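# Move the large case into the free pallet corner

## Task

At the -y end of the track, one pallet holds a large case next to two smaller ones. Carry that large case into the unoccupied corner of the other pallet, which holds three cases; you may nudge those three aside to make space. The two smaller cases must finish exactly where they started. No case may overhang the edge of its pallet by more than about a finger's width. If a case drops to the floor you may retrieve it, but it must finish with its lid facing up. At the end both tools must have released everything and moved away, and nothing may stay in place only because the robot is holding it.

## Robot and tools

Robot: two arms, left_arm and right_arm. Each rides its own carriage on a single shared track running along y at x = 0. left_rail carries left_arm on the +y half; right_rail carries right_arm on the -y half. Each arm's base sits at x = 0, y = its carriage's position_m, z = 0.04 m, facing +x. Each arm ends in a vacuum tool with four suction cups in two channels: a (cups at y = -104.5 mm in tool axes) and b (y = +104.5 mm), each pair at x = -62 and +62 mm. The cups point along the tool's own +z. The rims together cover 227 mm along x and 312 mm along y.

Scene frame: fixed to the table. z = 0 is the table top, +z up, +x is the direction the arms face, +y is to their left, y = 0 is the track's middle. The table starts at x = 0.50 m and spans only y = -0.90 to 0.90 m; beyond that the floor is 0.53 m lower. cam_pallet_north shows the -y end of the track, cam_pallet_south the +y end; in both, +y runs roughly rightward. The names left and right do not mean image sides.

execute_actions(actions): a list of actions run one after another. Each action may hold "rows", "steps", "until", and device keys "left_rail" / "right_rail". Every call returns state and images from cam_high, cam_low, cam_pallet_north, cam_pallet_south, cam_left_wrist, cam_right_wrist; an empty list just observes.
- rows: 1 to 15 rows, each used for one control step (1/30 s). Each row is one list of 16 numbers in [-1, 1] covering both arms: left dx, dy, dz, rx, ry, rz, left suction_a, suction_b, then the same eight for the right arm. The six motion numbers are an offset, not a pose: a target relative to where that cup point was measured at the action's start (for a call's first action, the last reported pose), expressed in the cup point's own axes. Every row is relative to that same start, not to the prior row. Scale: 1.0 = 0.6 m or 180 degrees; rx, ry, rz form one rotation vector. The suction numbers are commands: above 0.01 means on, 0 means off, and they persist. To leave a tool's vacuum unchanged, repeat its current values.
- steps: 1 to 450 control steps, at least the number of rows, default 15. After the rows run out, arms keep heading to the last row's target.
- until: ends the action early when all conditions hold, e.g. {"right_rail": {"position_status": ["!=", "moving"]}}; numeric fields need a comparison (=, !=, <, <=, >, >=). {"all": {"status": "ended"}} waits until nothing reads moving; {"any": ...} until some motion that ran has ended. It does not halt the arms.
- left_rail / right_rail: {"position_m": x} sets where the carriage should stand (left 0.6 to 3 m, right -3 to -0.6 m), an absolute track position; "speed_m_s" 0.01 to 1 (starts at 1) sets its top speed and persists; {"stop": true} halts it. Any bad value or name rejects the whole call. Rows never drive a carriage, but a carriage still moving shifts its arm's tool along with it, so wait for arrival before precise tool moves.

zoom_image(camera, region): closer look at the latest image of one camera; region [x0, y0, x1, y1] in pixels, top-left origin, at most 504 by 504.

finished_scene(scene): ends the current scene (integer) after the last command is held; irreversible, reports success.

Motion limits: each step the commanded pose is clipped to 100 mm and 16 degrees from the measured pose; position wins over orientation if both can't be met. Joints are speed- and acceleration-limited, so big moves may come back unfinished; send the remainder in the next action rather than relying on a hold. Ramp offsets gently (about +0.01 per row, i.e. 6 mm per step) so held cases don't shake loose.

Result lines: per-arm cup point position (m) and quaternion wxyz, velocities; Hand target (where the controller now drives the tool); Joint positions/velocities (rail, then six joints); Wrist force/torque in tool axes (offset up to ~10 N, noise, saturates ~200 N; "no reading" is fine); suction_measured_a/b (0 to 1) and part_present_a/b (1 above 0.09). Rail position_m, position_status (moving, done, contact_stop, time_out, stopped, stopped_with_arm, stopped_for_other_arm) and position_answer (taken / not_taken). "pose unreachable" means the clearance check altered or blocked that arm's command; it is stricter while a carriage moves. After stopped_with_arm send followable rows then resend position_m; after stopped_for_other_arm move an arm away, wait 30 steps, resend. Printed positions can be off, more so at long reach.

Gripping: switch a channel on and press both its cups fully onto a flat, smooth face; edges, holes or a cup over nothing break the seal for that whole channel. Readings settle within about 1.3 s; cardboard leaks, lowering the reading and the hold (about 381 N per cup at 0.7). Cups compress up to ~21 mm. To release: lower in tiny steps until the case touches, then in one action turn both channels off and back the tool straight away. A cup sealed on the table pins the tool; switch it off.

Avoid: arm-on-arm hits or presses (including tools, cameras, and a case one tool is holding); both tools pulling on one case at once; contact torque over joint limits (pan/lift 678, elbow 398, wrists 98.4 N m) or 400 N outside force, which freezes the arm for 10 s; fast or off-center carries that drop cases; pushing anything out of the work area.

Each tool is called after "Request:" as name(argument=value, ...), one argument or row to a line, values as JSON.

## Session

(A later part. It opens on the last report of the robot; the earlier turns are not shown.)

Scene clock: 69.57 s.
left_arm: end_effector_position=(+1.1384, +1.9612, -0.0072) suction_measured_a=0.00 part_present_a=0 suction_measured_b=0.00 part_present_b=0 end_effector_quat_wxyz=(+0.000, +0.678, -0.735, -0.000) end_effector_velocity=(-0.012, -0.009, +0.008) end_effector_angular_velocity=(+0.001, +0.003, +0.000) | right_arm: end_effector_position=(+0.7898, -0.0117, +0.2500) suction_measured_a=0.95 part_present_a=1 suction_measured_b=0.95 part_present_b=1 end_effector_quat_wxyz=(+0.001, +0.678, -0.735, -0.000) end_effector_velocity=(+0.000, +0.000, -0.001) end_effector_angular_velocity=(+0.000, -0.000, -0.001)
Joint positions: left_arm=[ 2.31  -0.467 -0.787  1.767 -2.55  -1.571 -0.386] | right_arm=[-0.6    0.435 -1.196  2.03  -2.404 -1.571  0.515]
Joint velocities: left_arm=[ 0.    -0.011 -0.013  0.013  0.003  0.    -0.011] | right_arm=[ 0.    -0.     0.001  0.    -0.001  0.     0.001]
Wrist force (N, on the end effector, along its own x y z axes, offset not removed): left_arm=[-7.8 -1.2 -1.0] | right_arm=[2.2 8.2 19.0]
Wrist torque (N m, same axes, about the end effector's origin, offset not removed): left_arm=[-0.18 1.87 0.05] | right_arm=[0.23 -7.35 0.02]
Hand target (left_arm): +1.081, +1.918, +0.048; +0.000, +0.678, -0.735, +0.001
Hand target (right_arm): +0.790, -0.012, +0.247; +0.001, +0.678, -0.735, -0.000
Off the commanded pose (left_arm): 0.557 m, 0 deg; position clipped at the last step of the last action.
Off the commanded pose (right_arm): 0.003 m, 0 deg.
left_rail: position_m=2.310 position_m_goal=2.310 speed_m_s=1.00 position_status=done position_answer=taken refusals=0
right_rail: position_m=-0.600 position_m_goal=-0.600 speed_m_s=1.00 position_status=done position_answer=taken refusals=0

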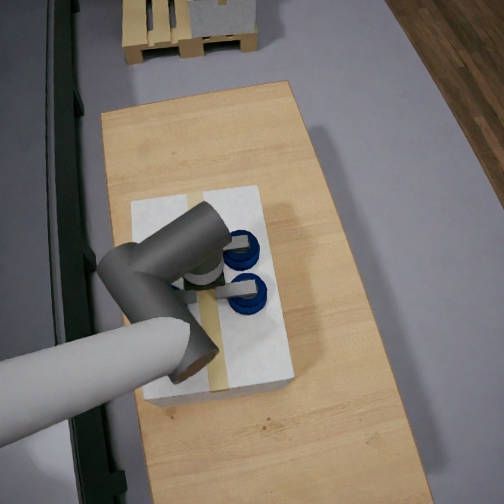

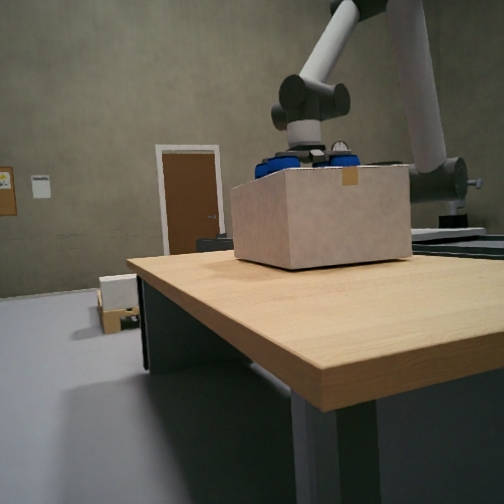

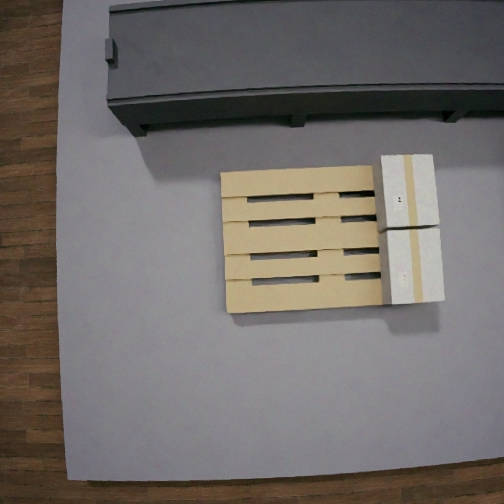

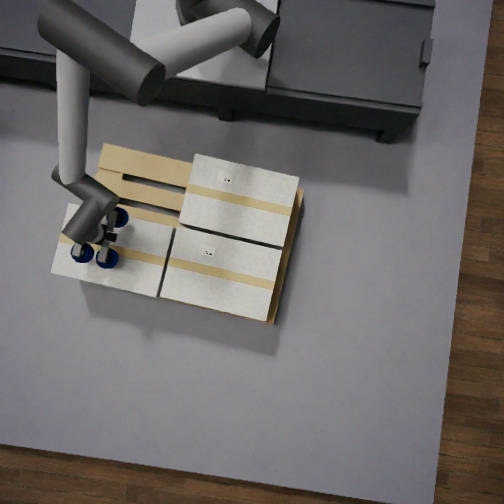

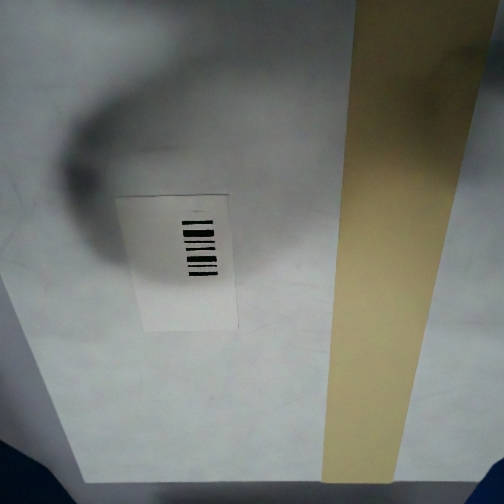

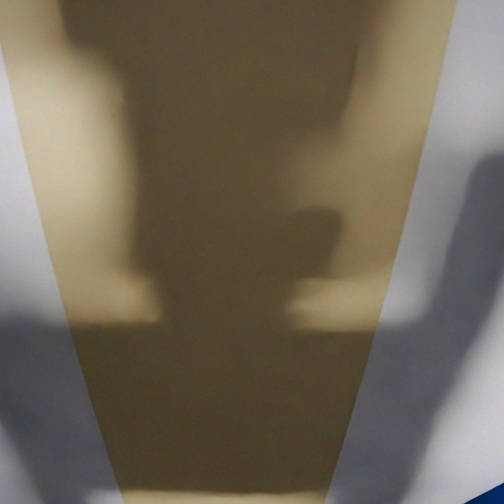

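Request:
execute_actions(
  actions=[
    {"rows": [[0.4810,0.5434,-0.5787,0,0,0,0,0,0,0,0.0075,0,0,0,1,1]], "steps": 1},
  ],
)

Scene clock: 69.83 s.
left_arm: end_effector_position=(+1.0858, +1.9208, +0.0434) suction_measured_a=0.00 part_present_a=0 suction_measured_b=0.00 part_present_b=0 end_effector_quat_wxyz=(+0.000, +0.678, -0.735, +0.000) end_effector_velocity=(-0.060, -0.042, +0.057) end_effector_angular_velocity=(-0.002, -0.003, -0.001) | right_arm: end_effector_position=(+0.7898, -0.0117, +0.2472) suction_measured_a=0.95 part_present_a=1 suction_measured_b=0.95 part_present_b=1 end_effector_quat_wxyz=(+0.001, +0.678, -0.735, -0.000) end_effector_velocity=(+0.000, +0.000, -0.003) end_effector_angular_velocity=(+0.000, -0.000, +0.000)
Joint positions: left_arm=[ 2.31  -0.519 -0.862  1.826 -2.536 -1.571 -0.438] | right_arm=[-0.6    0.435 -1.193  2.032 -2.408 -1.571  0.515]
Joint velocities: left_arm=[ 0.    -0.058 -0.085  0.065  0.018  0.    -0.057] | right_arm=[ 0.    -0.     0.003  0.001 -0.004  0.    -0.   ]
Wrist force (N, on the end effector, along its own x y z axes, offset not removed): left_arm=[-5.4 -1.3 -5.1] | right_arm=[-3.2 7.9 19.5]
Wrist torque (N m, same axes, about the end effector's origin, offset not removed): left_arm=[-0.28 1.56 0.17] | right_arm=[0.31 -6.61 0.04]
Hand target (left_arm): +1.031, +1.879, +0.097; +0.001, +0.677, -0.736, -0.000
Hand target (right_arm): +0.790, -0.012, +0.246; +0.001, +0.678, -0.735, -0.000
Off the commanded pose (left_arm): 0.474 m, 0 deg; position clipped at the last step of the last action.
Off the commanded pose (right_arm): 0.002 m, 0 deg.
left_rail: position_m=2.310 position_m_goal=2.310 speed_m_s=1.00 position_status=done position_answer=taken refusals=0
right_rail: position_m=-0.600 position_m_goal=-0.600 speed_m_s=1.00 position_status=done position_answer=taken refusals=0

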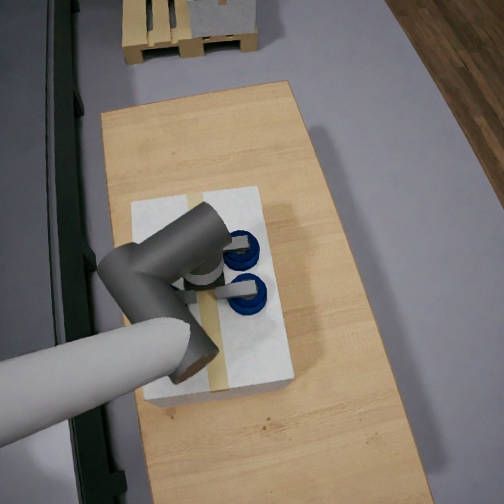

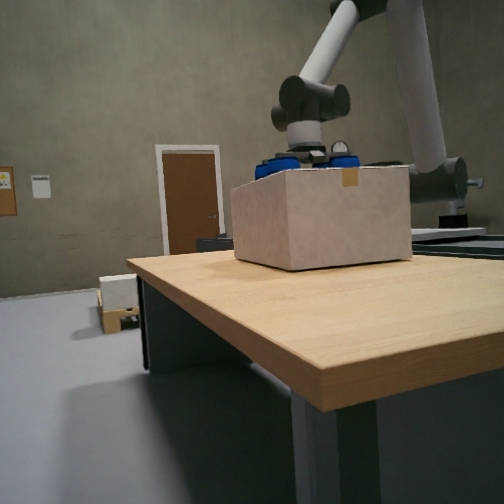

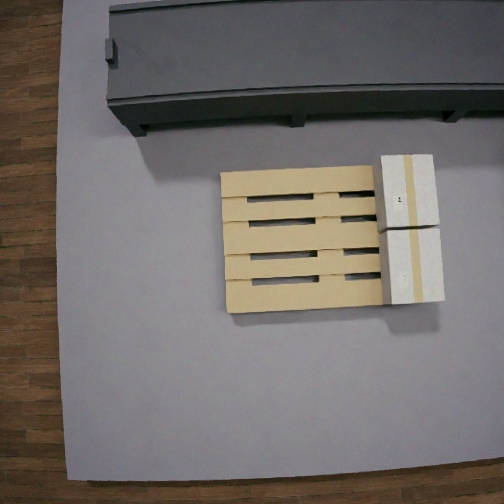

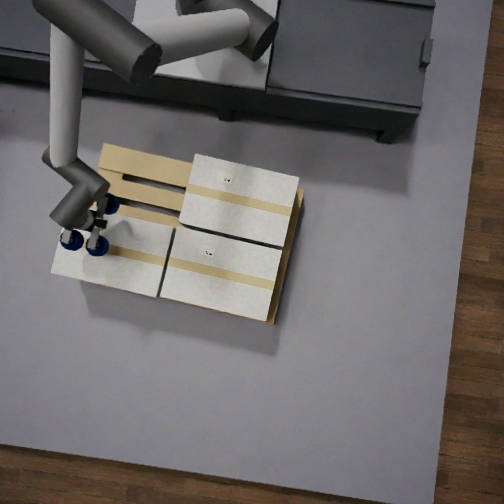

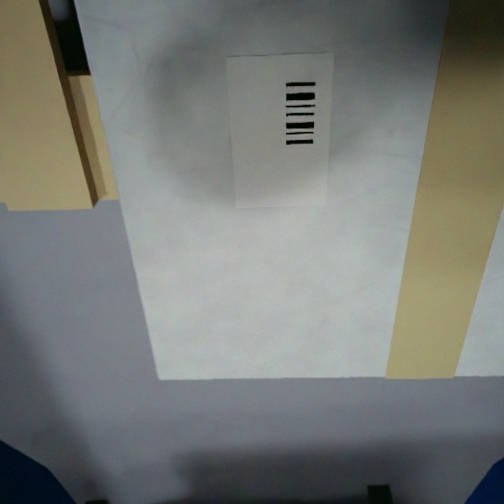

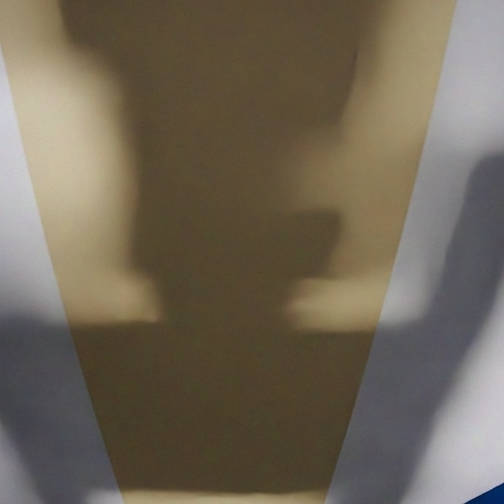

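Request:
execute_actions(
  actions=[
    {"rows": [[0.4068,0.4615,-0.4943,0,0,0,0,0,0,0,0.0045,0,0,0,1,1]], "steps": 1},
  ],
)

Scene clock: 70.07 s.
left_arm: end_effector_position=(+1.0367, +1.8833, +0.0910) suction_measured_a=0.00 part_present_a=0 suction_measured_b=0.00 part_present_b=0 end_effector_quat_wxyz=(+0.001, +0.677, -0.736, -0.000) end_effector_velocity=(-0.077, -0.056, +0.076) end_effector_angular_velocity=(-0.002, -0.003, -0.003) | right_arm: end_effector_position=(+0.7897, -0.0118, +0.2457) suction_measured_a=0.95 part_present_a=1 suction_measured_b=0.95 part_present_b=1 end_effector_quat_wxyz=(+0.001, +0.678, -0.735, -0.000) end_effector_velocity=(-0.000, -0.000, -0.002) end_effector_angular_velocity=(-0.000, +0.000, +0.000)
Joint positions: left_arm=[ 2.31  -0.571 -0.931  1.872 -2.511 -1.572 -0.488] | right_arm=[-0.6    0.435 -1.192  2.032 -2.41  -1.571  0.515]
Joint velocities: left_arm=[ 0.    -0.08  -0.111  0.068  0.04  -0.    -0.077] | right_arm=[ 0.     0.     0.002  0.001 -0.003 -0.     0.   ]
Wrist force (N, on the end effector, along its own x y z axes, offset not removed): left_arm=[-4.2 -1.9 -1.5] | right_arm=[0.5 0.8 18.2]
Wrist torque (N m, same axes, about the end effector's origin, offset not removed): left_arm=[-0.24 1.39 0.16] | right_arm=[-0.93 -7.21 0.07]
Hand target (left_arm): +0.982, +1.843, +0.144; +0.001, +0.677, -0.736, +0.001
Hand target (right_arm): +0.790, -0.012, +0.245; +0.001, +0.678, -0.735, -0.000
Off the commanded pose (left_arm): 0.396 m, 0 deg; position clipped at the last step of the last action.
Off the commanded pose (right_arm): 0.001 m, 0 deg.
left_rail: position_m=2.310 position_m_goal=2.310 speed_m_s=1.00 position_status=done position_answer=taken refusals=0
right_rail: position_m=-0.600 position_m_goal=-0.600 speed_m_s=1.00 position_status=done position_answer=taken refusals=0

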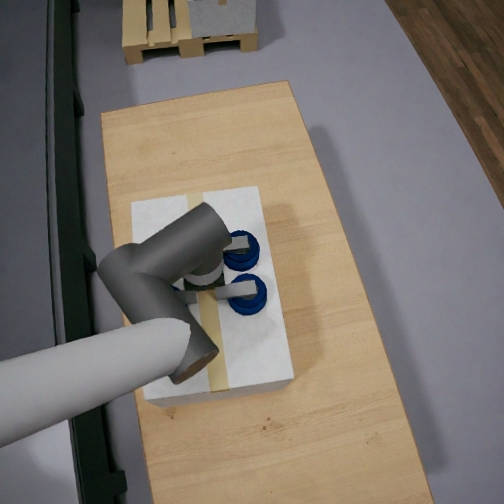

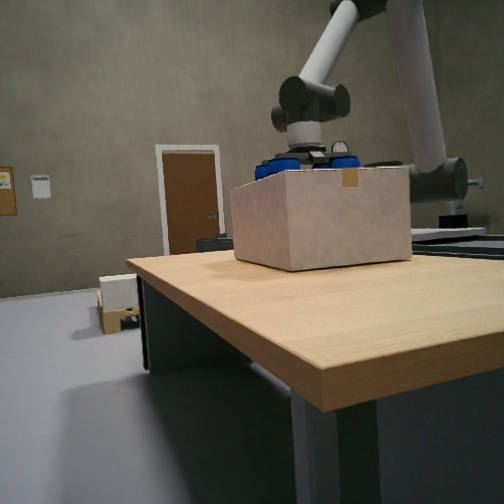

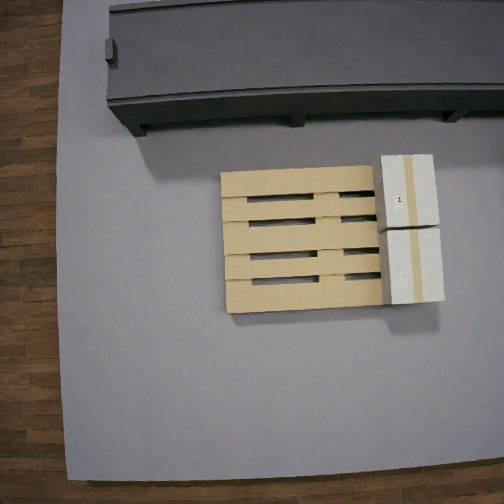

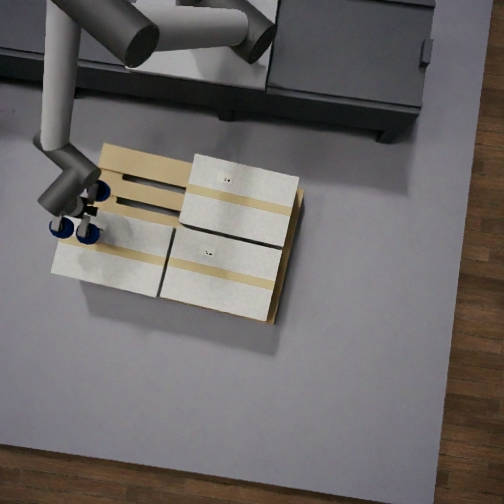

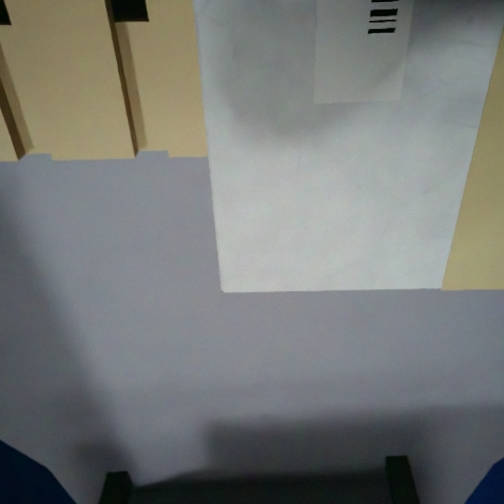

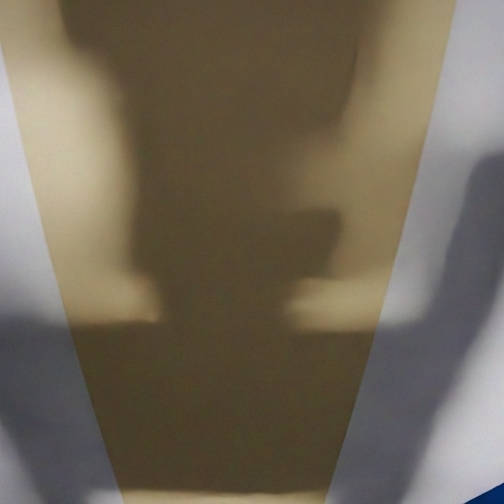

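Request:
execute_actions(
  actions=[],
)

Scene clock: 71.27 s.
left_arm: end_effector_position=(+0.9820, +1.8427, +0.1441) suction_measured_a=0.00 part_present_a=0 suction_measured_b=0.00 part_present_b=0 end_effector_quat_wxyz=(+0.001, +0.677, -0.736, +0.001) end_effector_velocity=(-0.000, -0.000, +0.000) end_effector_angular_velocity=(-0.000, -0.000, -0.000) | right_arm: end_effector_position=(+0.7898, -0.0117, +0.2445) suction_measured_a=0.95 part_present_a=1 suction_measured_b=0.95 part_present_b=1 end_effector_quat_wxyz=(+0.001, +0.678, -0.735, -0.000) end_effector_velocity=(-0.000, +0.000, -0.000) end_effector_angular_velocity=(-0.000, +0.000, -0.000)
Joint positions: left_arm=[ 2.31  -0.63  -1.009  1.914 -2.478 -1.572 -0.547] | right_arm=[-0.6    0.435 -1.191  2.033 -2.412 -1.571  0.515]
Joint velocities: left_arm=[ 0. -0. -0.  0.  0. -0. -0.] | right_arm=[ 0.  0.  0. -0.  0. -0.  0.]
Wrist force (N, on the end effector, along its own x y z axes, offset not removed): left_arm=[-7.7 -3.1 -2.2] | right_arm=[0.4 10.3 18.2]
Wrist torque (N m, same axes, about the end effector's origin, offset not removed): left_arm=[-0.46 1.83 0.18] | right_arm=[0.35 -7.31 -0.03]
Hand target (left_arm): +0.982, +1.843, +0.144; +0.001, +0.677, -0.736, +0.001
Hand target (right_arm): +0.790, -0.012, +0.245; +0.001, +0.678, -0.735, -0.000
Off the commanded pose (left_arm): 0.309 m, 0 deg; position clipped at the last step of the last action.
Off the commanded pose (right_arm): 0.000 m, 0 deg.
left_rail: position_m=2.310 position_m_goal=2.310 speed_m_s=1.00 position_status=done position_answer=taken refusals=0
right_rail: position_m=-0.600 position_m_goal=-0.600 speed_m_s=1.00 position_status=done position_answer=taken refusals=0

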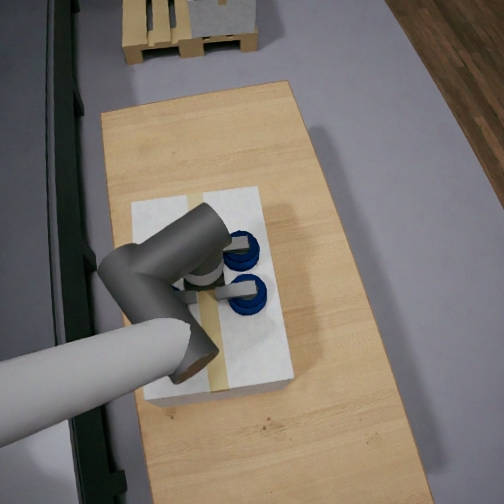

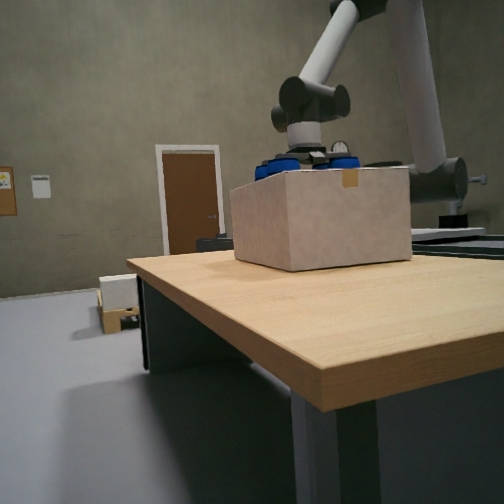

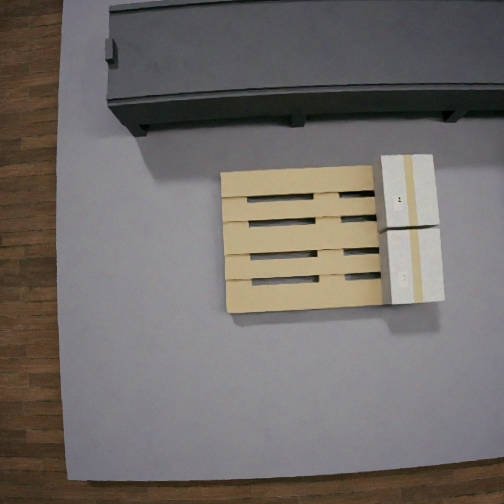

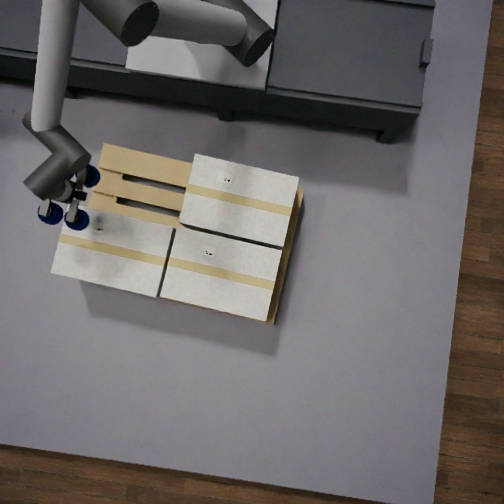

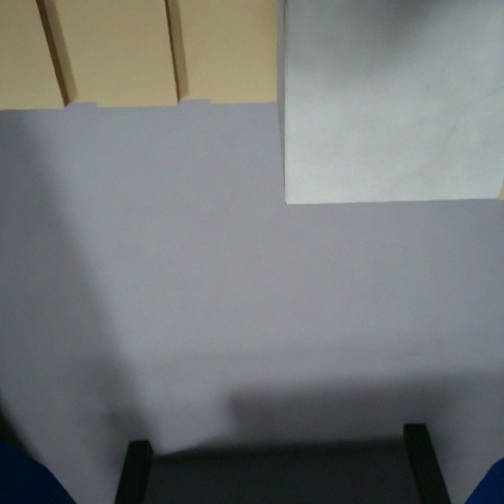

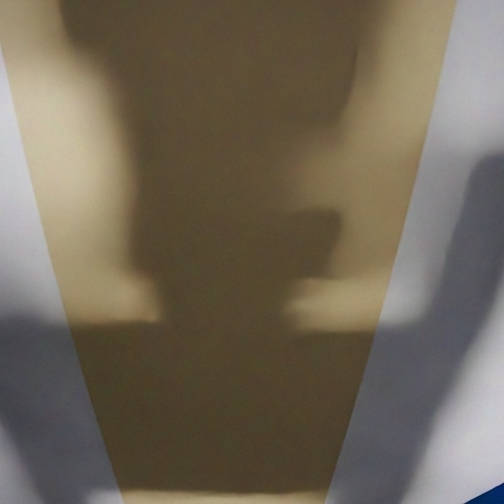

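Request:
execute_actions(
  actions=[
    {"rows": [[0.263,0.2997,-0.3266,0,0,0,0,0, 0,0,0.0017,0,0,0,1,1]], "steps": 1},
  ],
)

Scene clock: 71.63 s.
left_arm: end_effector_position=(+0.9819, +1.8426, +0.1442) suction_measured_a=0.00 part_present_a=0 suction_measured_b=0.00 part_present_b=0 end_effector_quat_wxyz=(+0.001, +0.677, -0.736, +0.001) end_effector_velocity=(-0.008, -0.005, +0.005) end_effector_angular_velocity=(+0.002, +0.003, +0.000) | right_arm: end_effector_position=(+0.7898, -0.0117, +0.2445) suction_measured_a=0.95 part_present_a=1 suction_measured_b=0.95 part_present_b=1 end_effector_quat_wxyz=(+0.001, +0.678, -0.735, -0.000) end_effector_velocity=(-0.000, -0.000, -0.000) end_effector_angular_velocity=(-0.000, +0.000, +0.000)
Joint positions: left_arm=[ 2.31  -0.63  -1.009  1.914 -2.478 -1.572 -0.547] | right_arm=[-0.6    0.435 -1.191  2.033 -2.412 -1.571  0.515]
Joint velocities: left_arm=[ 0.    -0.008 -0.008  0.005  0.007  0.    -0.008] | right_arm=[ 0.  0.  0.  0. -0.  0. -0.]
Wrist force (N, on the end effector, along its own x y z axes, offset not removed): left_arm=[-7.4 -2.6 -4.1] | right_arm=[-4.8 0.9 21.6]
Wrist torque (N m, same axes, about the end effector's origin, offset not removed): left_arm=[-0.33 1.75 0.04] | right_arm=[-0.91 -6.41 -0.18]
Hand target (left_arm): +0.924, +1.800, +0.201; +0.001, +0.677, -0.736, +0.002
Hand target (right_arm): +0.790, -0.012, +0.243; +0.001, +0.678, -0.735, -0.000
Off the commanded pose (left_arm): 0.309 m, 0 deg; position clipped at the last step of the last action.
Off the commanded pose (right_arm): 0.001 m, 0 deg.
left_rail: position_m=2.310 position_m_goal=2.310 speed_m_s=1.00 position_status=done position_answer=taken refusals=0
right_rail: position_m=-0.600 position_m_goal=-0.600 speed_m_s=1.00 position_status=done position_answer=taken refusals=0

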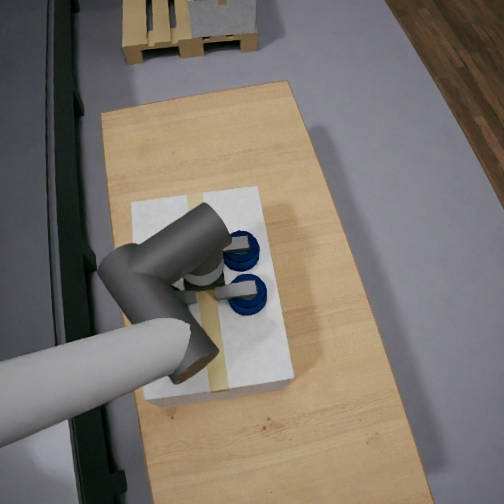

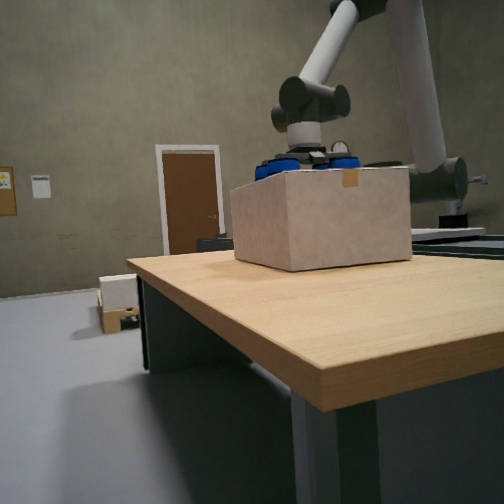

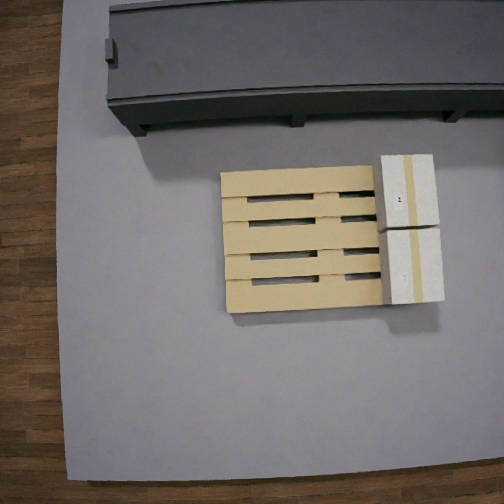

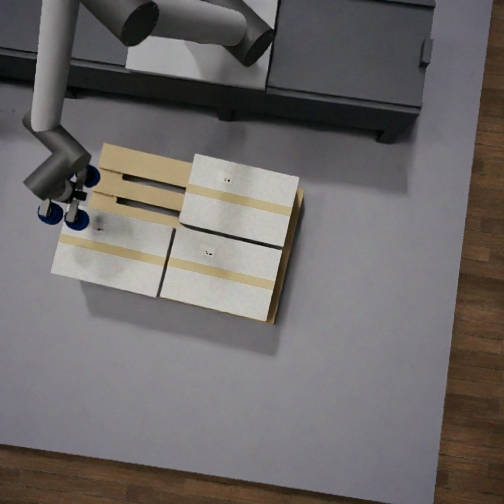

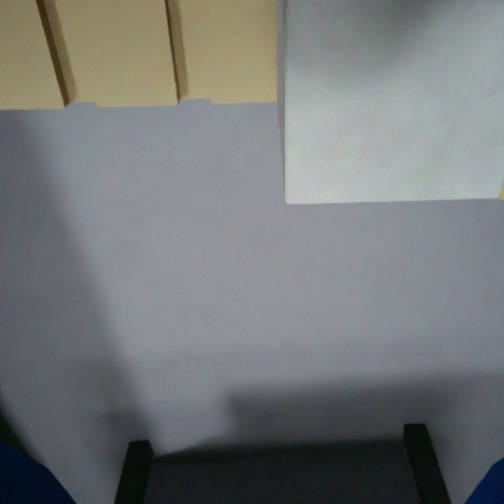

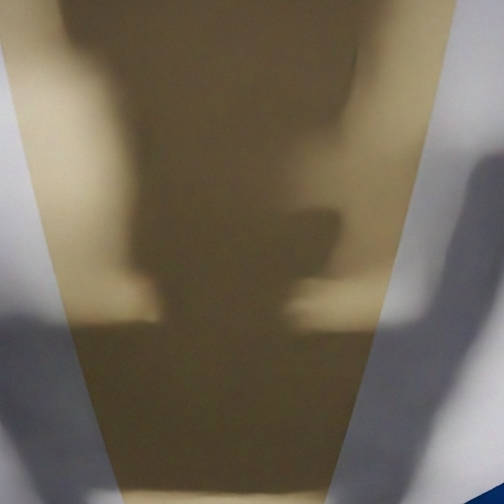

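Request:
execute_actions(
  actions=[],
)

Scene clock: 71.77 s.
left_arm: end_effector_position=(+0.9450, +1.8152, +0.1793) suction_measured_a=0.00 part_present_a=0 suction_measured_b=0.00 part_present_b=0 end_effector_quat_wxyz=(+0.001, +0.677, -0.736, +0.000) end_effector_velocity=(-0.226, -0.177, +0.254) end_effector_angular_velocity=(-0.029, -0.031, -0.015) | right_arm: end_effector_position=(+0.7897, -0.0118, +0.2438) suction_measured_a=0.95 part_present_a=1 suction_measured_b=0.95 part_present_b=1 end_effector_quat_wxyz=(+0.001, +0.678, -0.735, -0.000) end_effector_velocity=(-0.000, -0.000, -0.004) end_effector_angular_velocity=(-0.000, +0.000, +0.000)
Joint positions: left_arm=[ 2.31  -0.671 -1.059  1.935 -2.447 -1.573 -0.588] | right_arm=[-0.6    0.435 -1.19   2.033 -2.413 -1.571  0.515]
Joint velocities: left_arm=[ 0.    -0.266 -0.341  0.12   0.178 -0.004 -0.25 ] | right_arm=[ 0.    -0.     0.004  0.002 -0.005  0.    -0.   ]
Wrist force (N, on the end effector, along its own x y z axes, offset not removed): left_arm=[1.3 6.3 -10.5] | right_arm=[-5.7 1.8 20.0]
Wrist torque (N m, same axes, about the end effector's origin, offset not removed): left_arm=[0.74 0.87 0.21] | right_arm=[-0.82 -6.20 0.21]
Hand target (left_arm): +0.924, +1.800, +0.201; +0.001, +0.677, -0.736, +0.002
Hand target (right_arm): +0.790, -0.012, +0.243; +0.001, +0.678, -0.735, -0.000
Off the commanded pose (left_arm): 0.251 m, 0 deg; position clipped at the last step of the last action.
Off the commanded pose (right_arm): 0.000 m, 0 deg.
left_rail: position_m=2.310 position_m_goal=2.310 speed_m_s=1.00 position_status=done position_answer=taken refusals=0
right_rail: position_m=-0.600 position_m_goal=-0.600 speed_m_s=1.00 position_status=done position_answer=taken refusals=0

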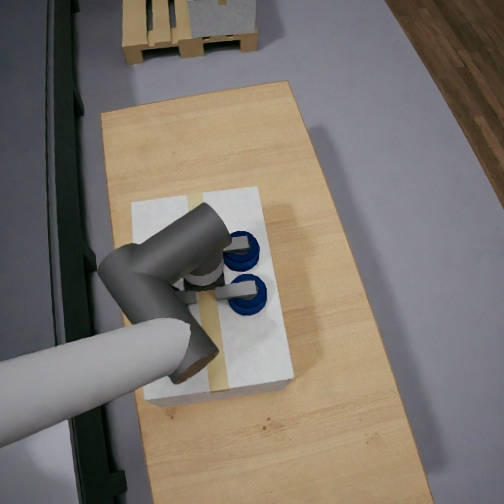

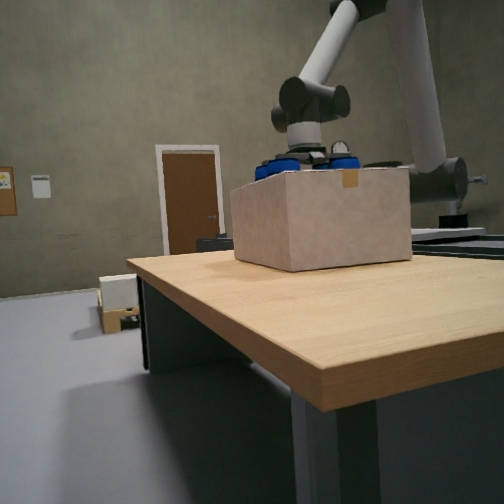

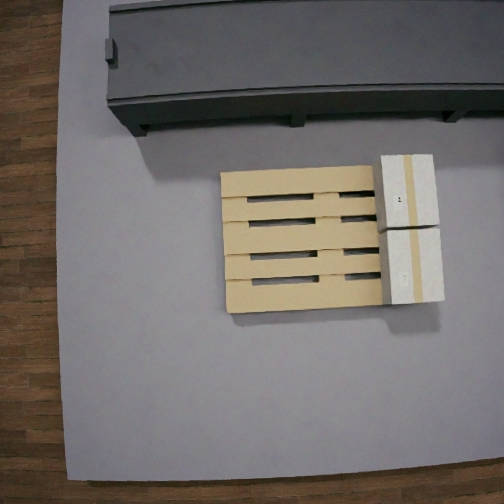

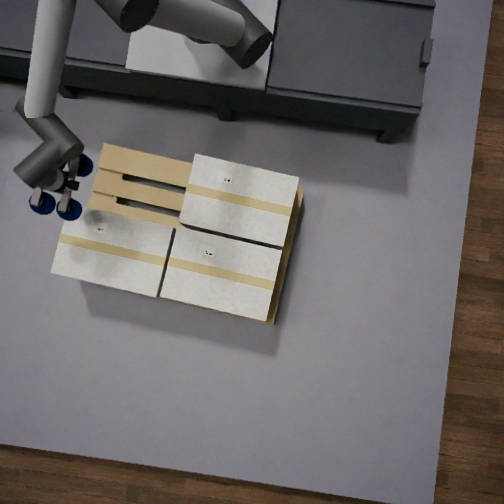

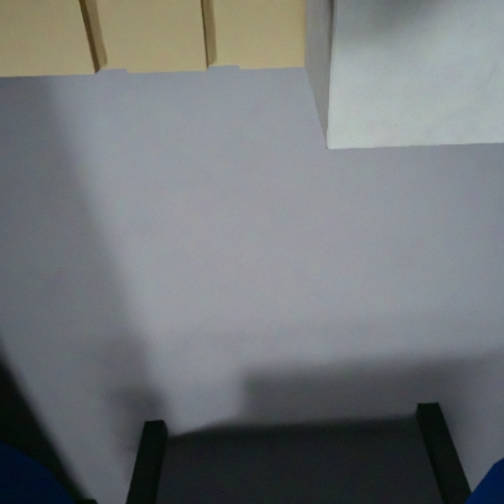

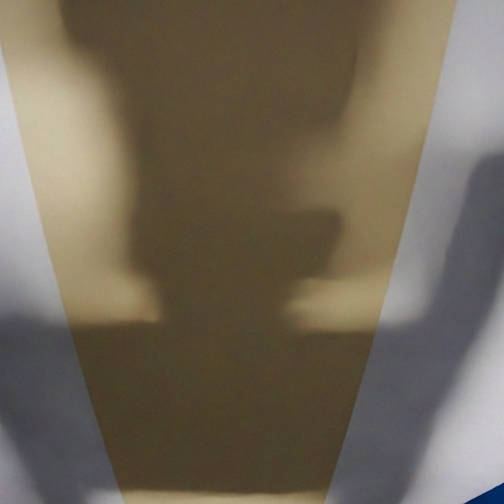

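Request:
execute_actions(
  actions=[],
)

Scene clock: 71.97 s.
left_arm: end_effector_position=(+0.9265, +1.8017, +0.1991) suction_measured_a=0.00 part_present_a=0 suction_measured_b=0.00 part_present_b=0 end_effector_quat_wxyz=(+0.001, +0.676, -0.736, +0.002) end_effector_velocity=(-0.025, -0.016, +0.025) end_effector_angular_velocity=(-0.002, -0.002, -0.000) | right_arm: end_effector_position=(+0.7897, -0.0118, +0.2435) suction_measured_a=0.95 part_present_a=1 suction_measured_b=0.95 part_present_b=1 end_effector_quat_wxyz=(+0.001, +0.678, -0.735, -0.000) end_effector_velocity=(-0.000, -0.000, -0.000) end_effector_angular_velocity=(-0.000, +0.000, +0.000)
Joint positions: left_arm=[ 2.31  -0.693 -1.086  1.945 -2.433 -1.573 -0.608] | right_arm=[-0.6    0.435 -1.19   2.033 -2.413 -1.571  0.515]
Joint velocities: left_arm=[ 0.    -0.027 -0.035  0.013  0.019 -0.    -0.027] | right_arm=[ 0.     0.     0.     0.    -0.001  0.     0.   ]
Wrist force (N, on the end effector, along its own x y z axes, offset not removed): left_arm=[-5.1 1.2 -3.5] | right_arm=[-0.8 1.1 21.6]
Wrist torque (N m, same axes, about the end effector's origin, offset not removed): left_arm=[0.06 1.46 0.10] | right_arm=[-0.92 -6.99 -0.20]
Hand target (left_arm): +0.924, +1.800, +0.201; +0.001, +0.677, -0.736, +0.002
Hand target (right_arm): +0.790, -0.012, +0.243; +0.001, +0.678, -0.735, -0.000
Off the commanded pose (left_arm): 0.221 m, 0 deg; position clipped at the last step of the last action.
Off the commanded pose (right_arm): 0.000 m, 0 deg.
left_rail: position_m=2.310 position_m_goal=2.310 speed_m_s=1.00 position_status=done position_answer=taken refusals=0
right_rail: position_m=-0.600 position_m_goal=-0.600 speed_m_s=1.00 position_status=done position_answer=taken refusals=0

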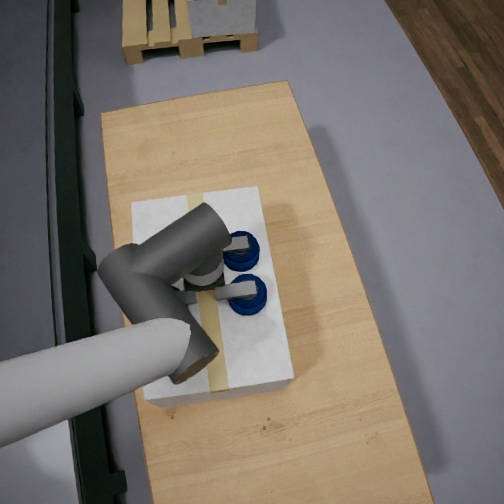

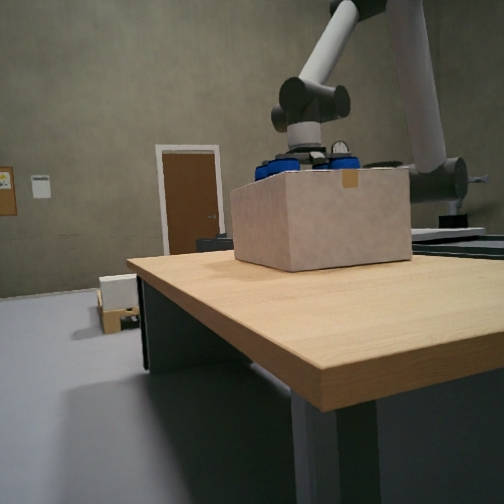

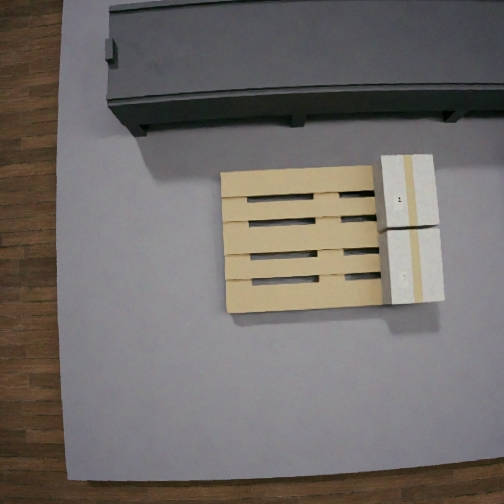

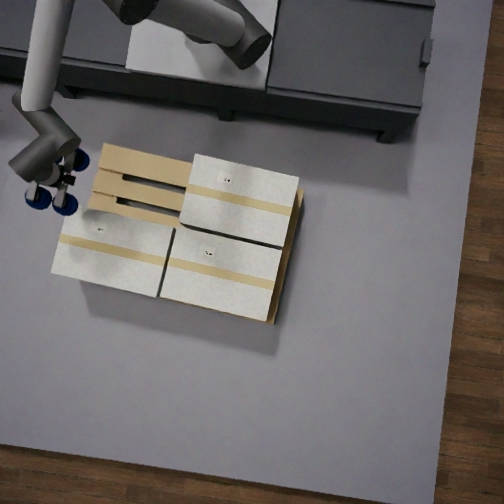

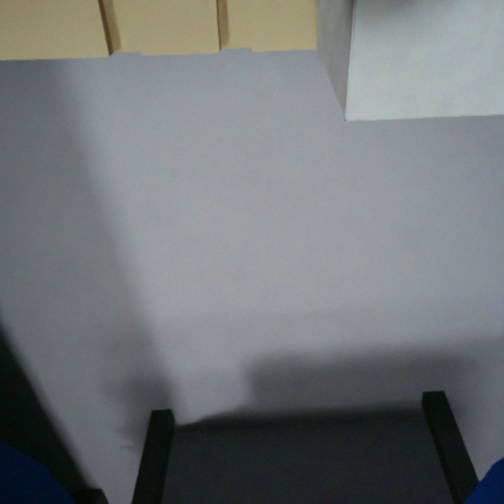

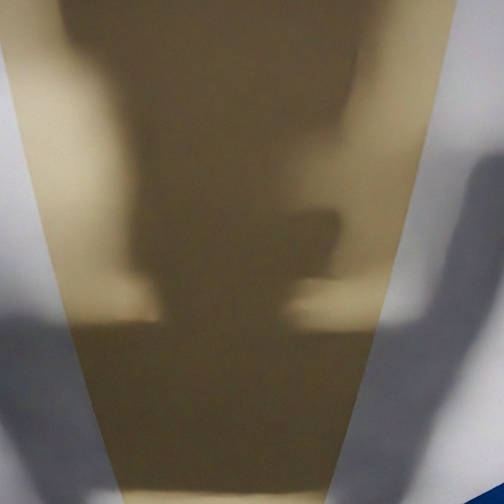

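Request:
execute_actions(
  actions=[
    {"rows": [[0.1874,0.2130,-0.2348,0,0,0,0,0, 0,0,0.0017,0,0,0,1,1]], "steps": 1},
  ],
)

Scene clock: 72.80 s.
left_arm: end_effector_position=(+0.9243, +1.8003, +0.2012) suction_measured_a=0.00 part_present_a=0 suction_measured_b=0.00 part_present_b=0 end_effector_quat_wxyz=(+0.001, +0.677, -0.736, +0.002) end_effector_velocity=(-0.008, -0.005, +0.005) end_effector_angular_velocity=(+0.002, +0.002, +0.000) | right_arm: end_effector_position=(+0.7897, -0.0118, +0.2435) suction_measured_a=0.95 part_present_a=1 suction_measured_b=0.95 part_present_b=1 end_effector_quat_wxyz=(+0.001, +0.678, -0.735, -0.000) end_effector_velocity=(-0.000, -0.000, -0.000) end_effector_angular_velocity=(-0.000, +0.000, -0.000)
Joint positions: left_arm=[ 2.31  -0.695 -1.089  1.946 -2.431 -1.573 -0.61 ] | right_arm=[-0.6    0.435 -1.19   2.033 -2.413 -1.571  0.515]
Joint velocities: left_arm=[ 0.    -0.008 -0.008  0.003  0.008  0.    -0.008] | right_arm=[ 0.  0.  0.  0. -0. -0.  0.]
Wrist force (N, on the end effector, along its own x y z axes, offset not removed): left_arm=[-5.4 -3.3 -0.4] | right_arm=[-3.3 5.9 24.0]
Wrist torque (N m, same axes, about the end effector's origin, offset not removed): left_arm=[-0.51 1.52 0.09] | right_arm=[-0.21 -6.61 0.09]
Hand target (left_arm): +0.867, +1.758, +0.259; +0.002, +0.676, -0.737, +0.003
Hand target (right_arm): +0.790, -0.012, +0.243; +0.001, +0.678, -0.735, -0.000
Off the commanded pose (left_arm): 0.218 m, 0 deg; position clipped at the last step of the last action.
Off the commanded pose (right_arm): 0.001 m, 0 deg.
left_rail: position_m=2.310 position_m_goal=2.310 speed_m_s=1.00 position_status=done position_answer=taken refusals=0
right_rail: position_m=-0.600 position_m_goal=-0.600 speed_m_s=1.00 position_status=done position_answer=taken refusals=0

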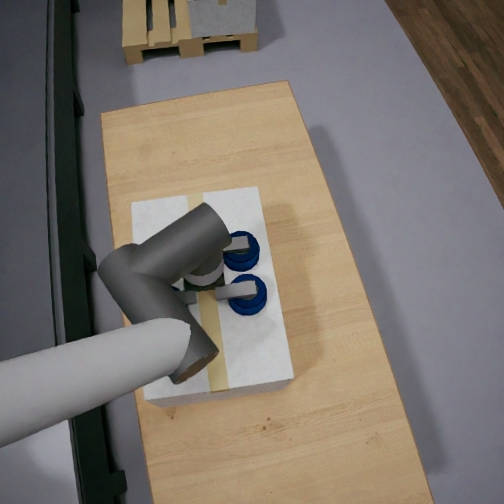

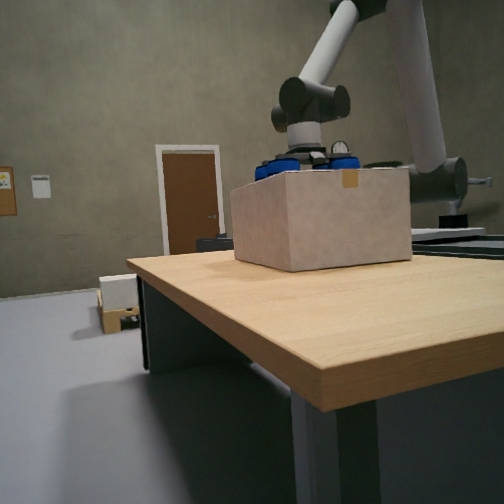

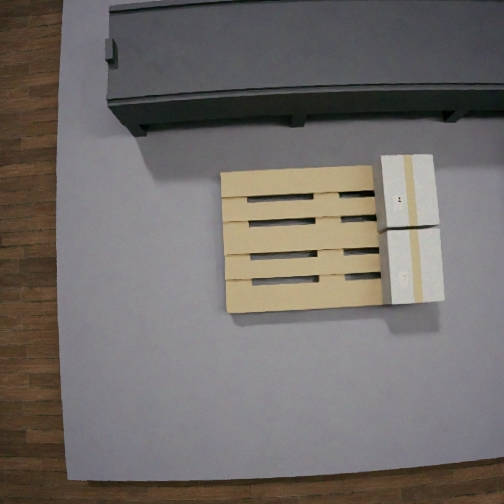

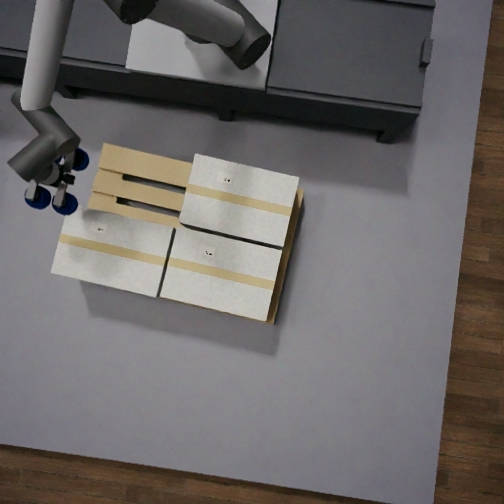

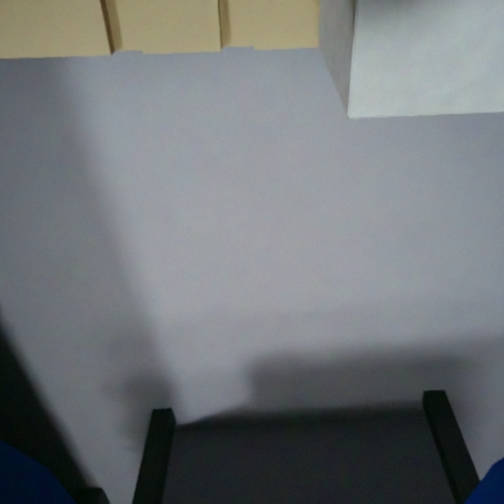

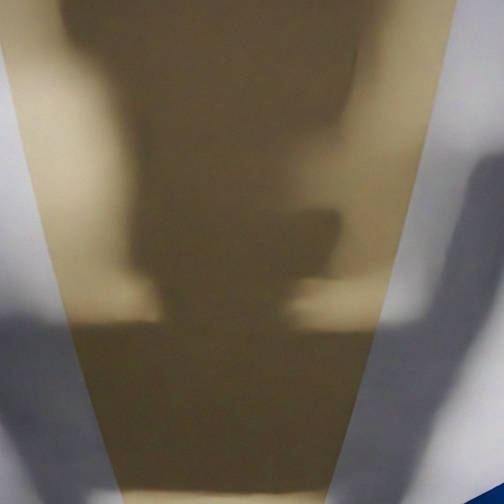

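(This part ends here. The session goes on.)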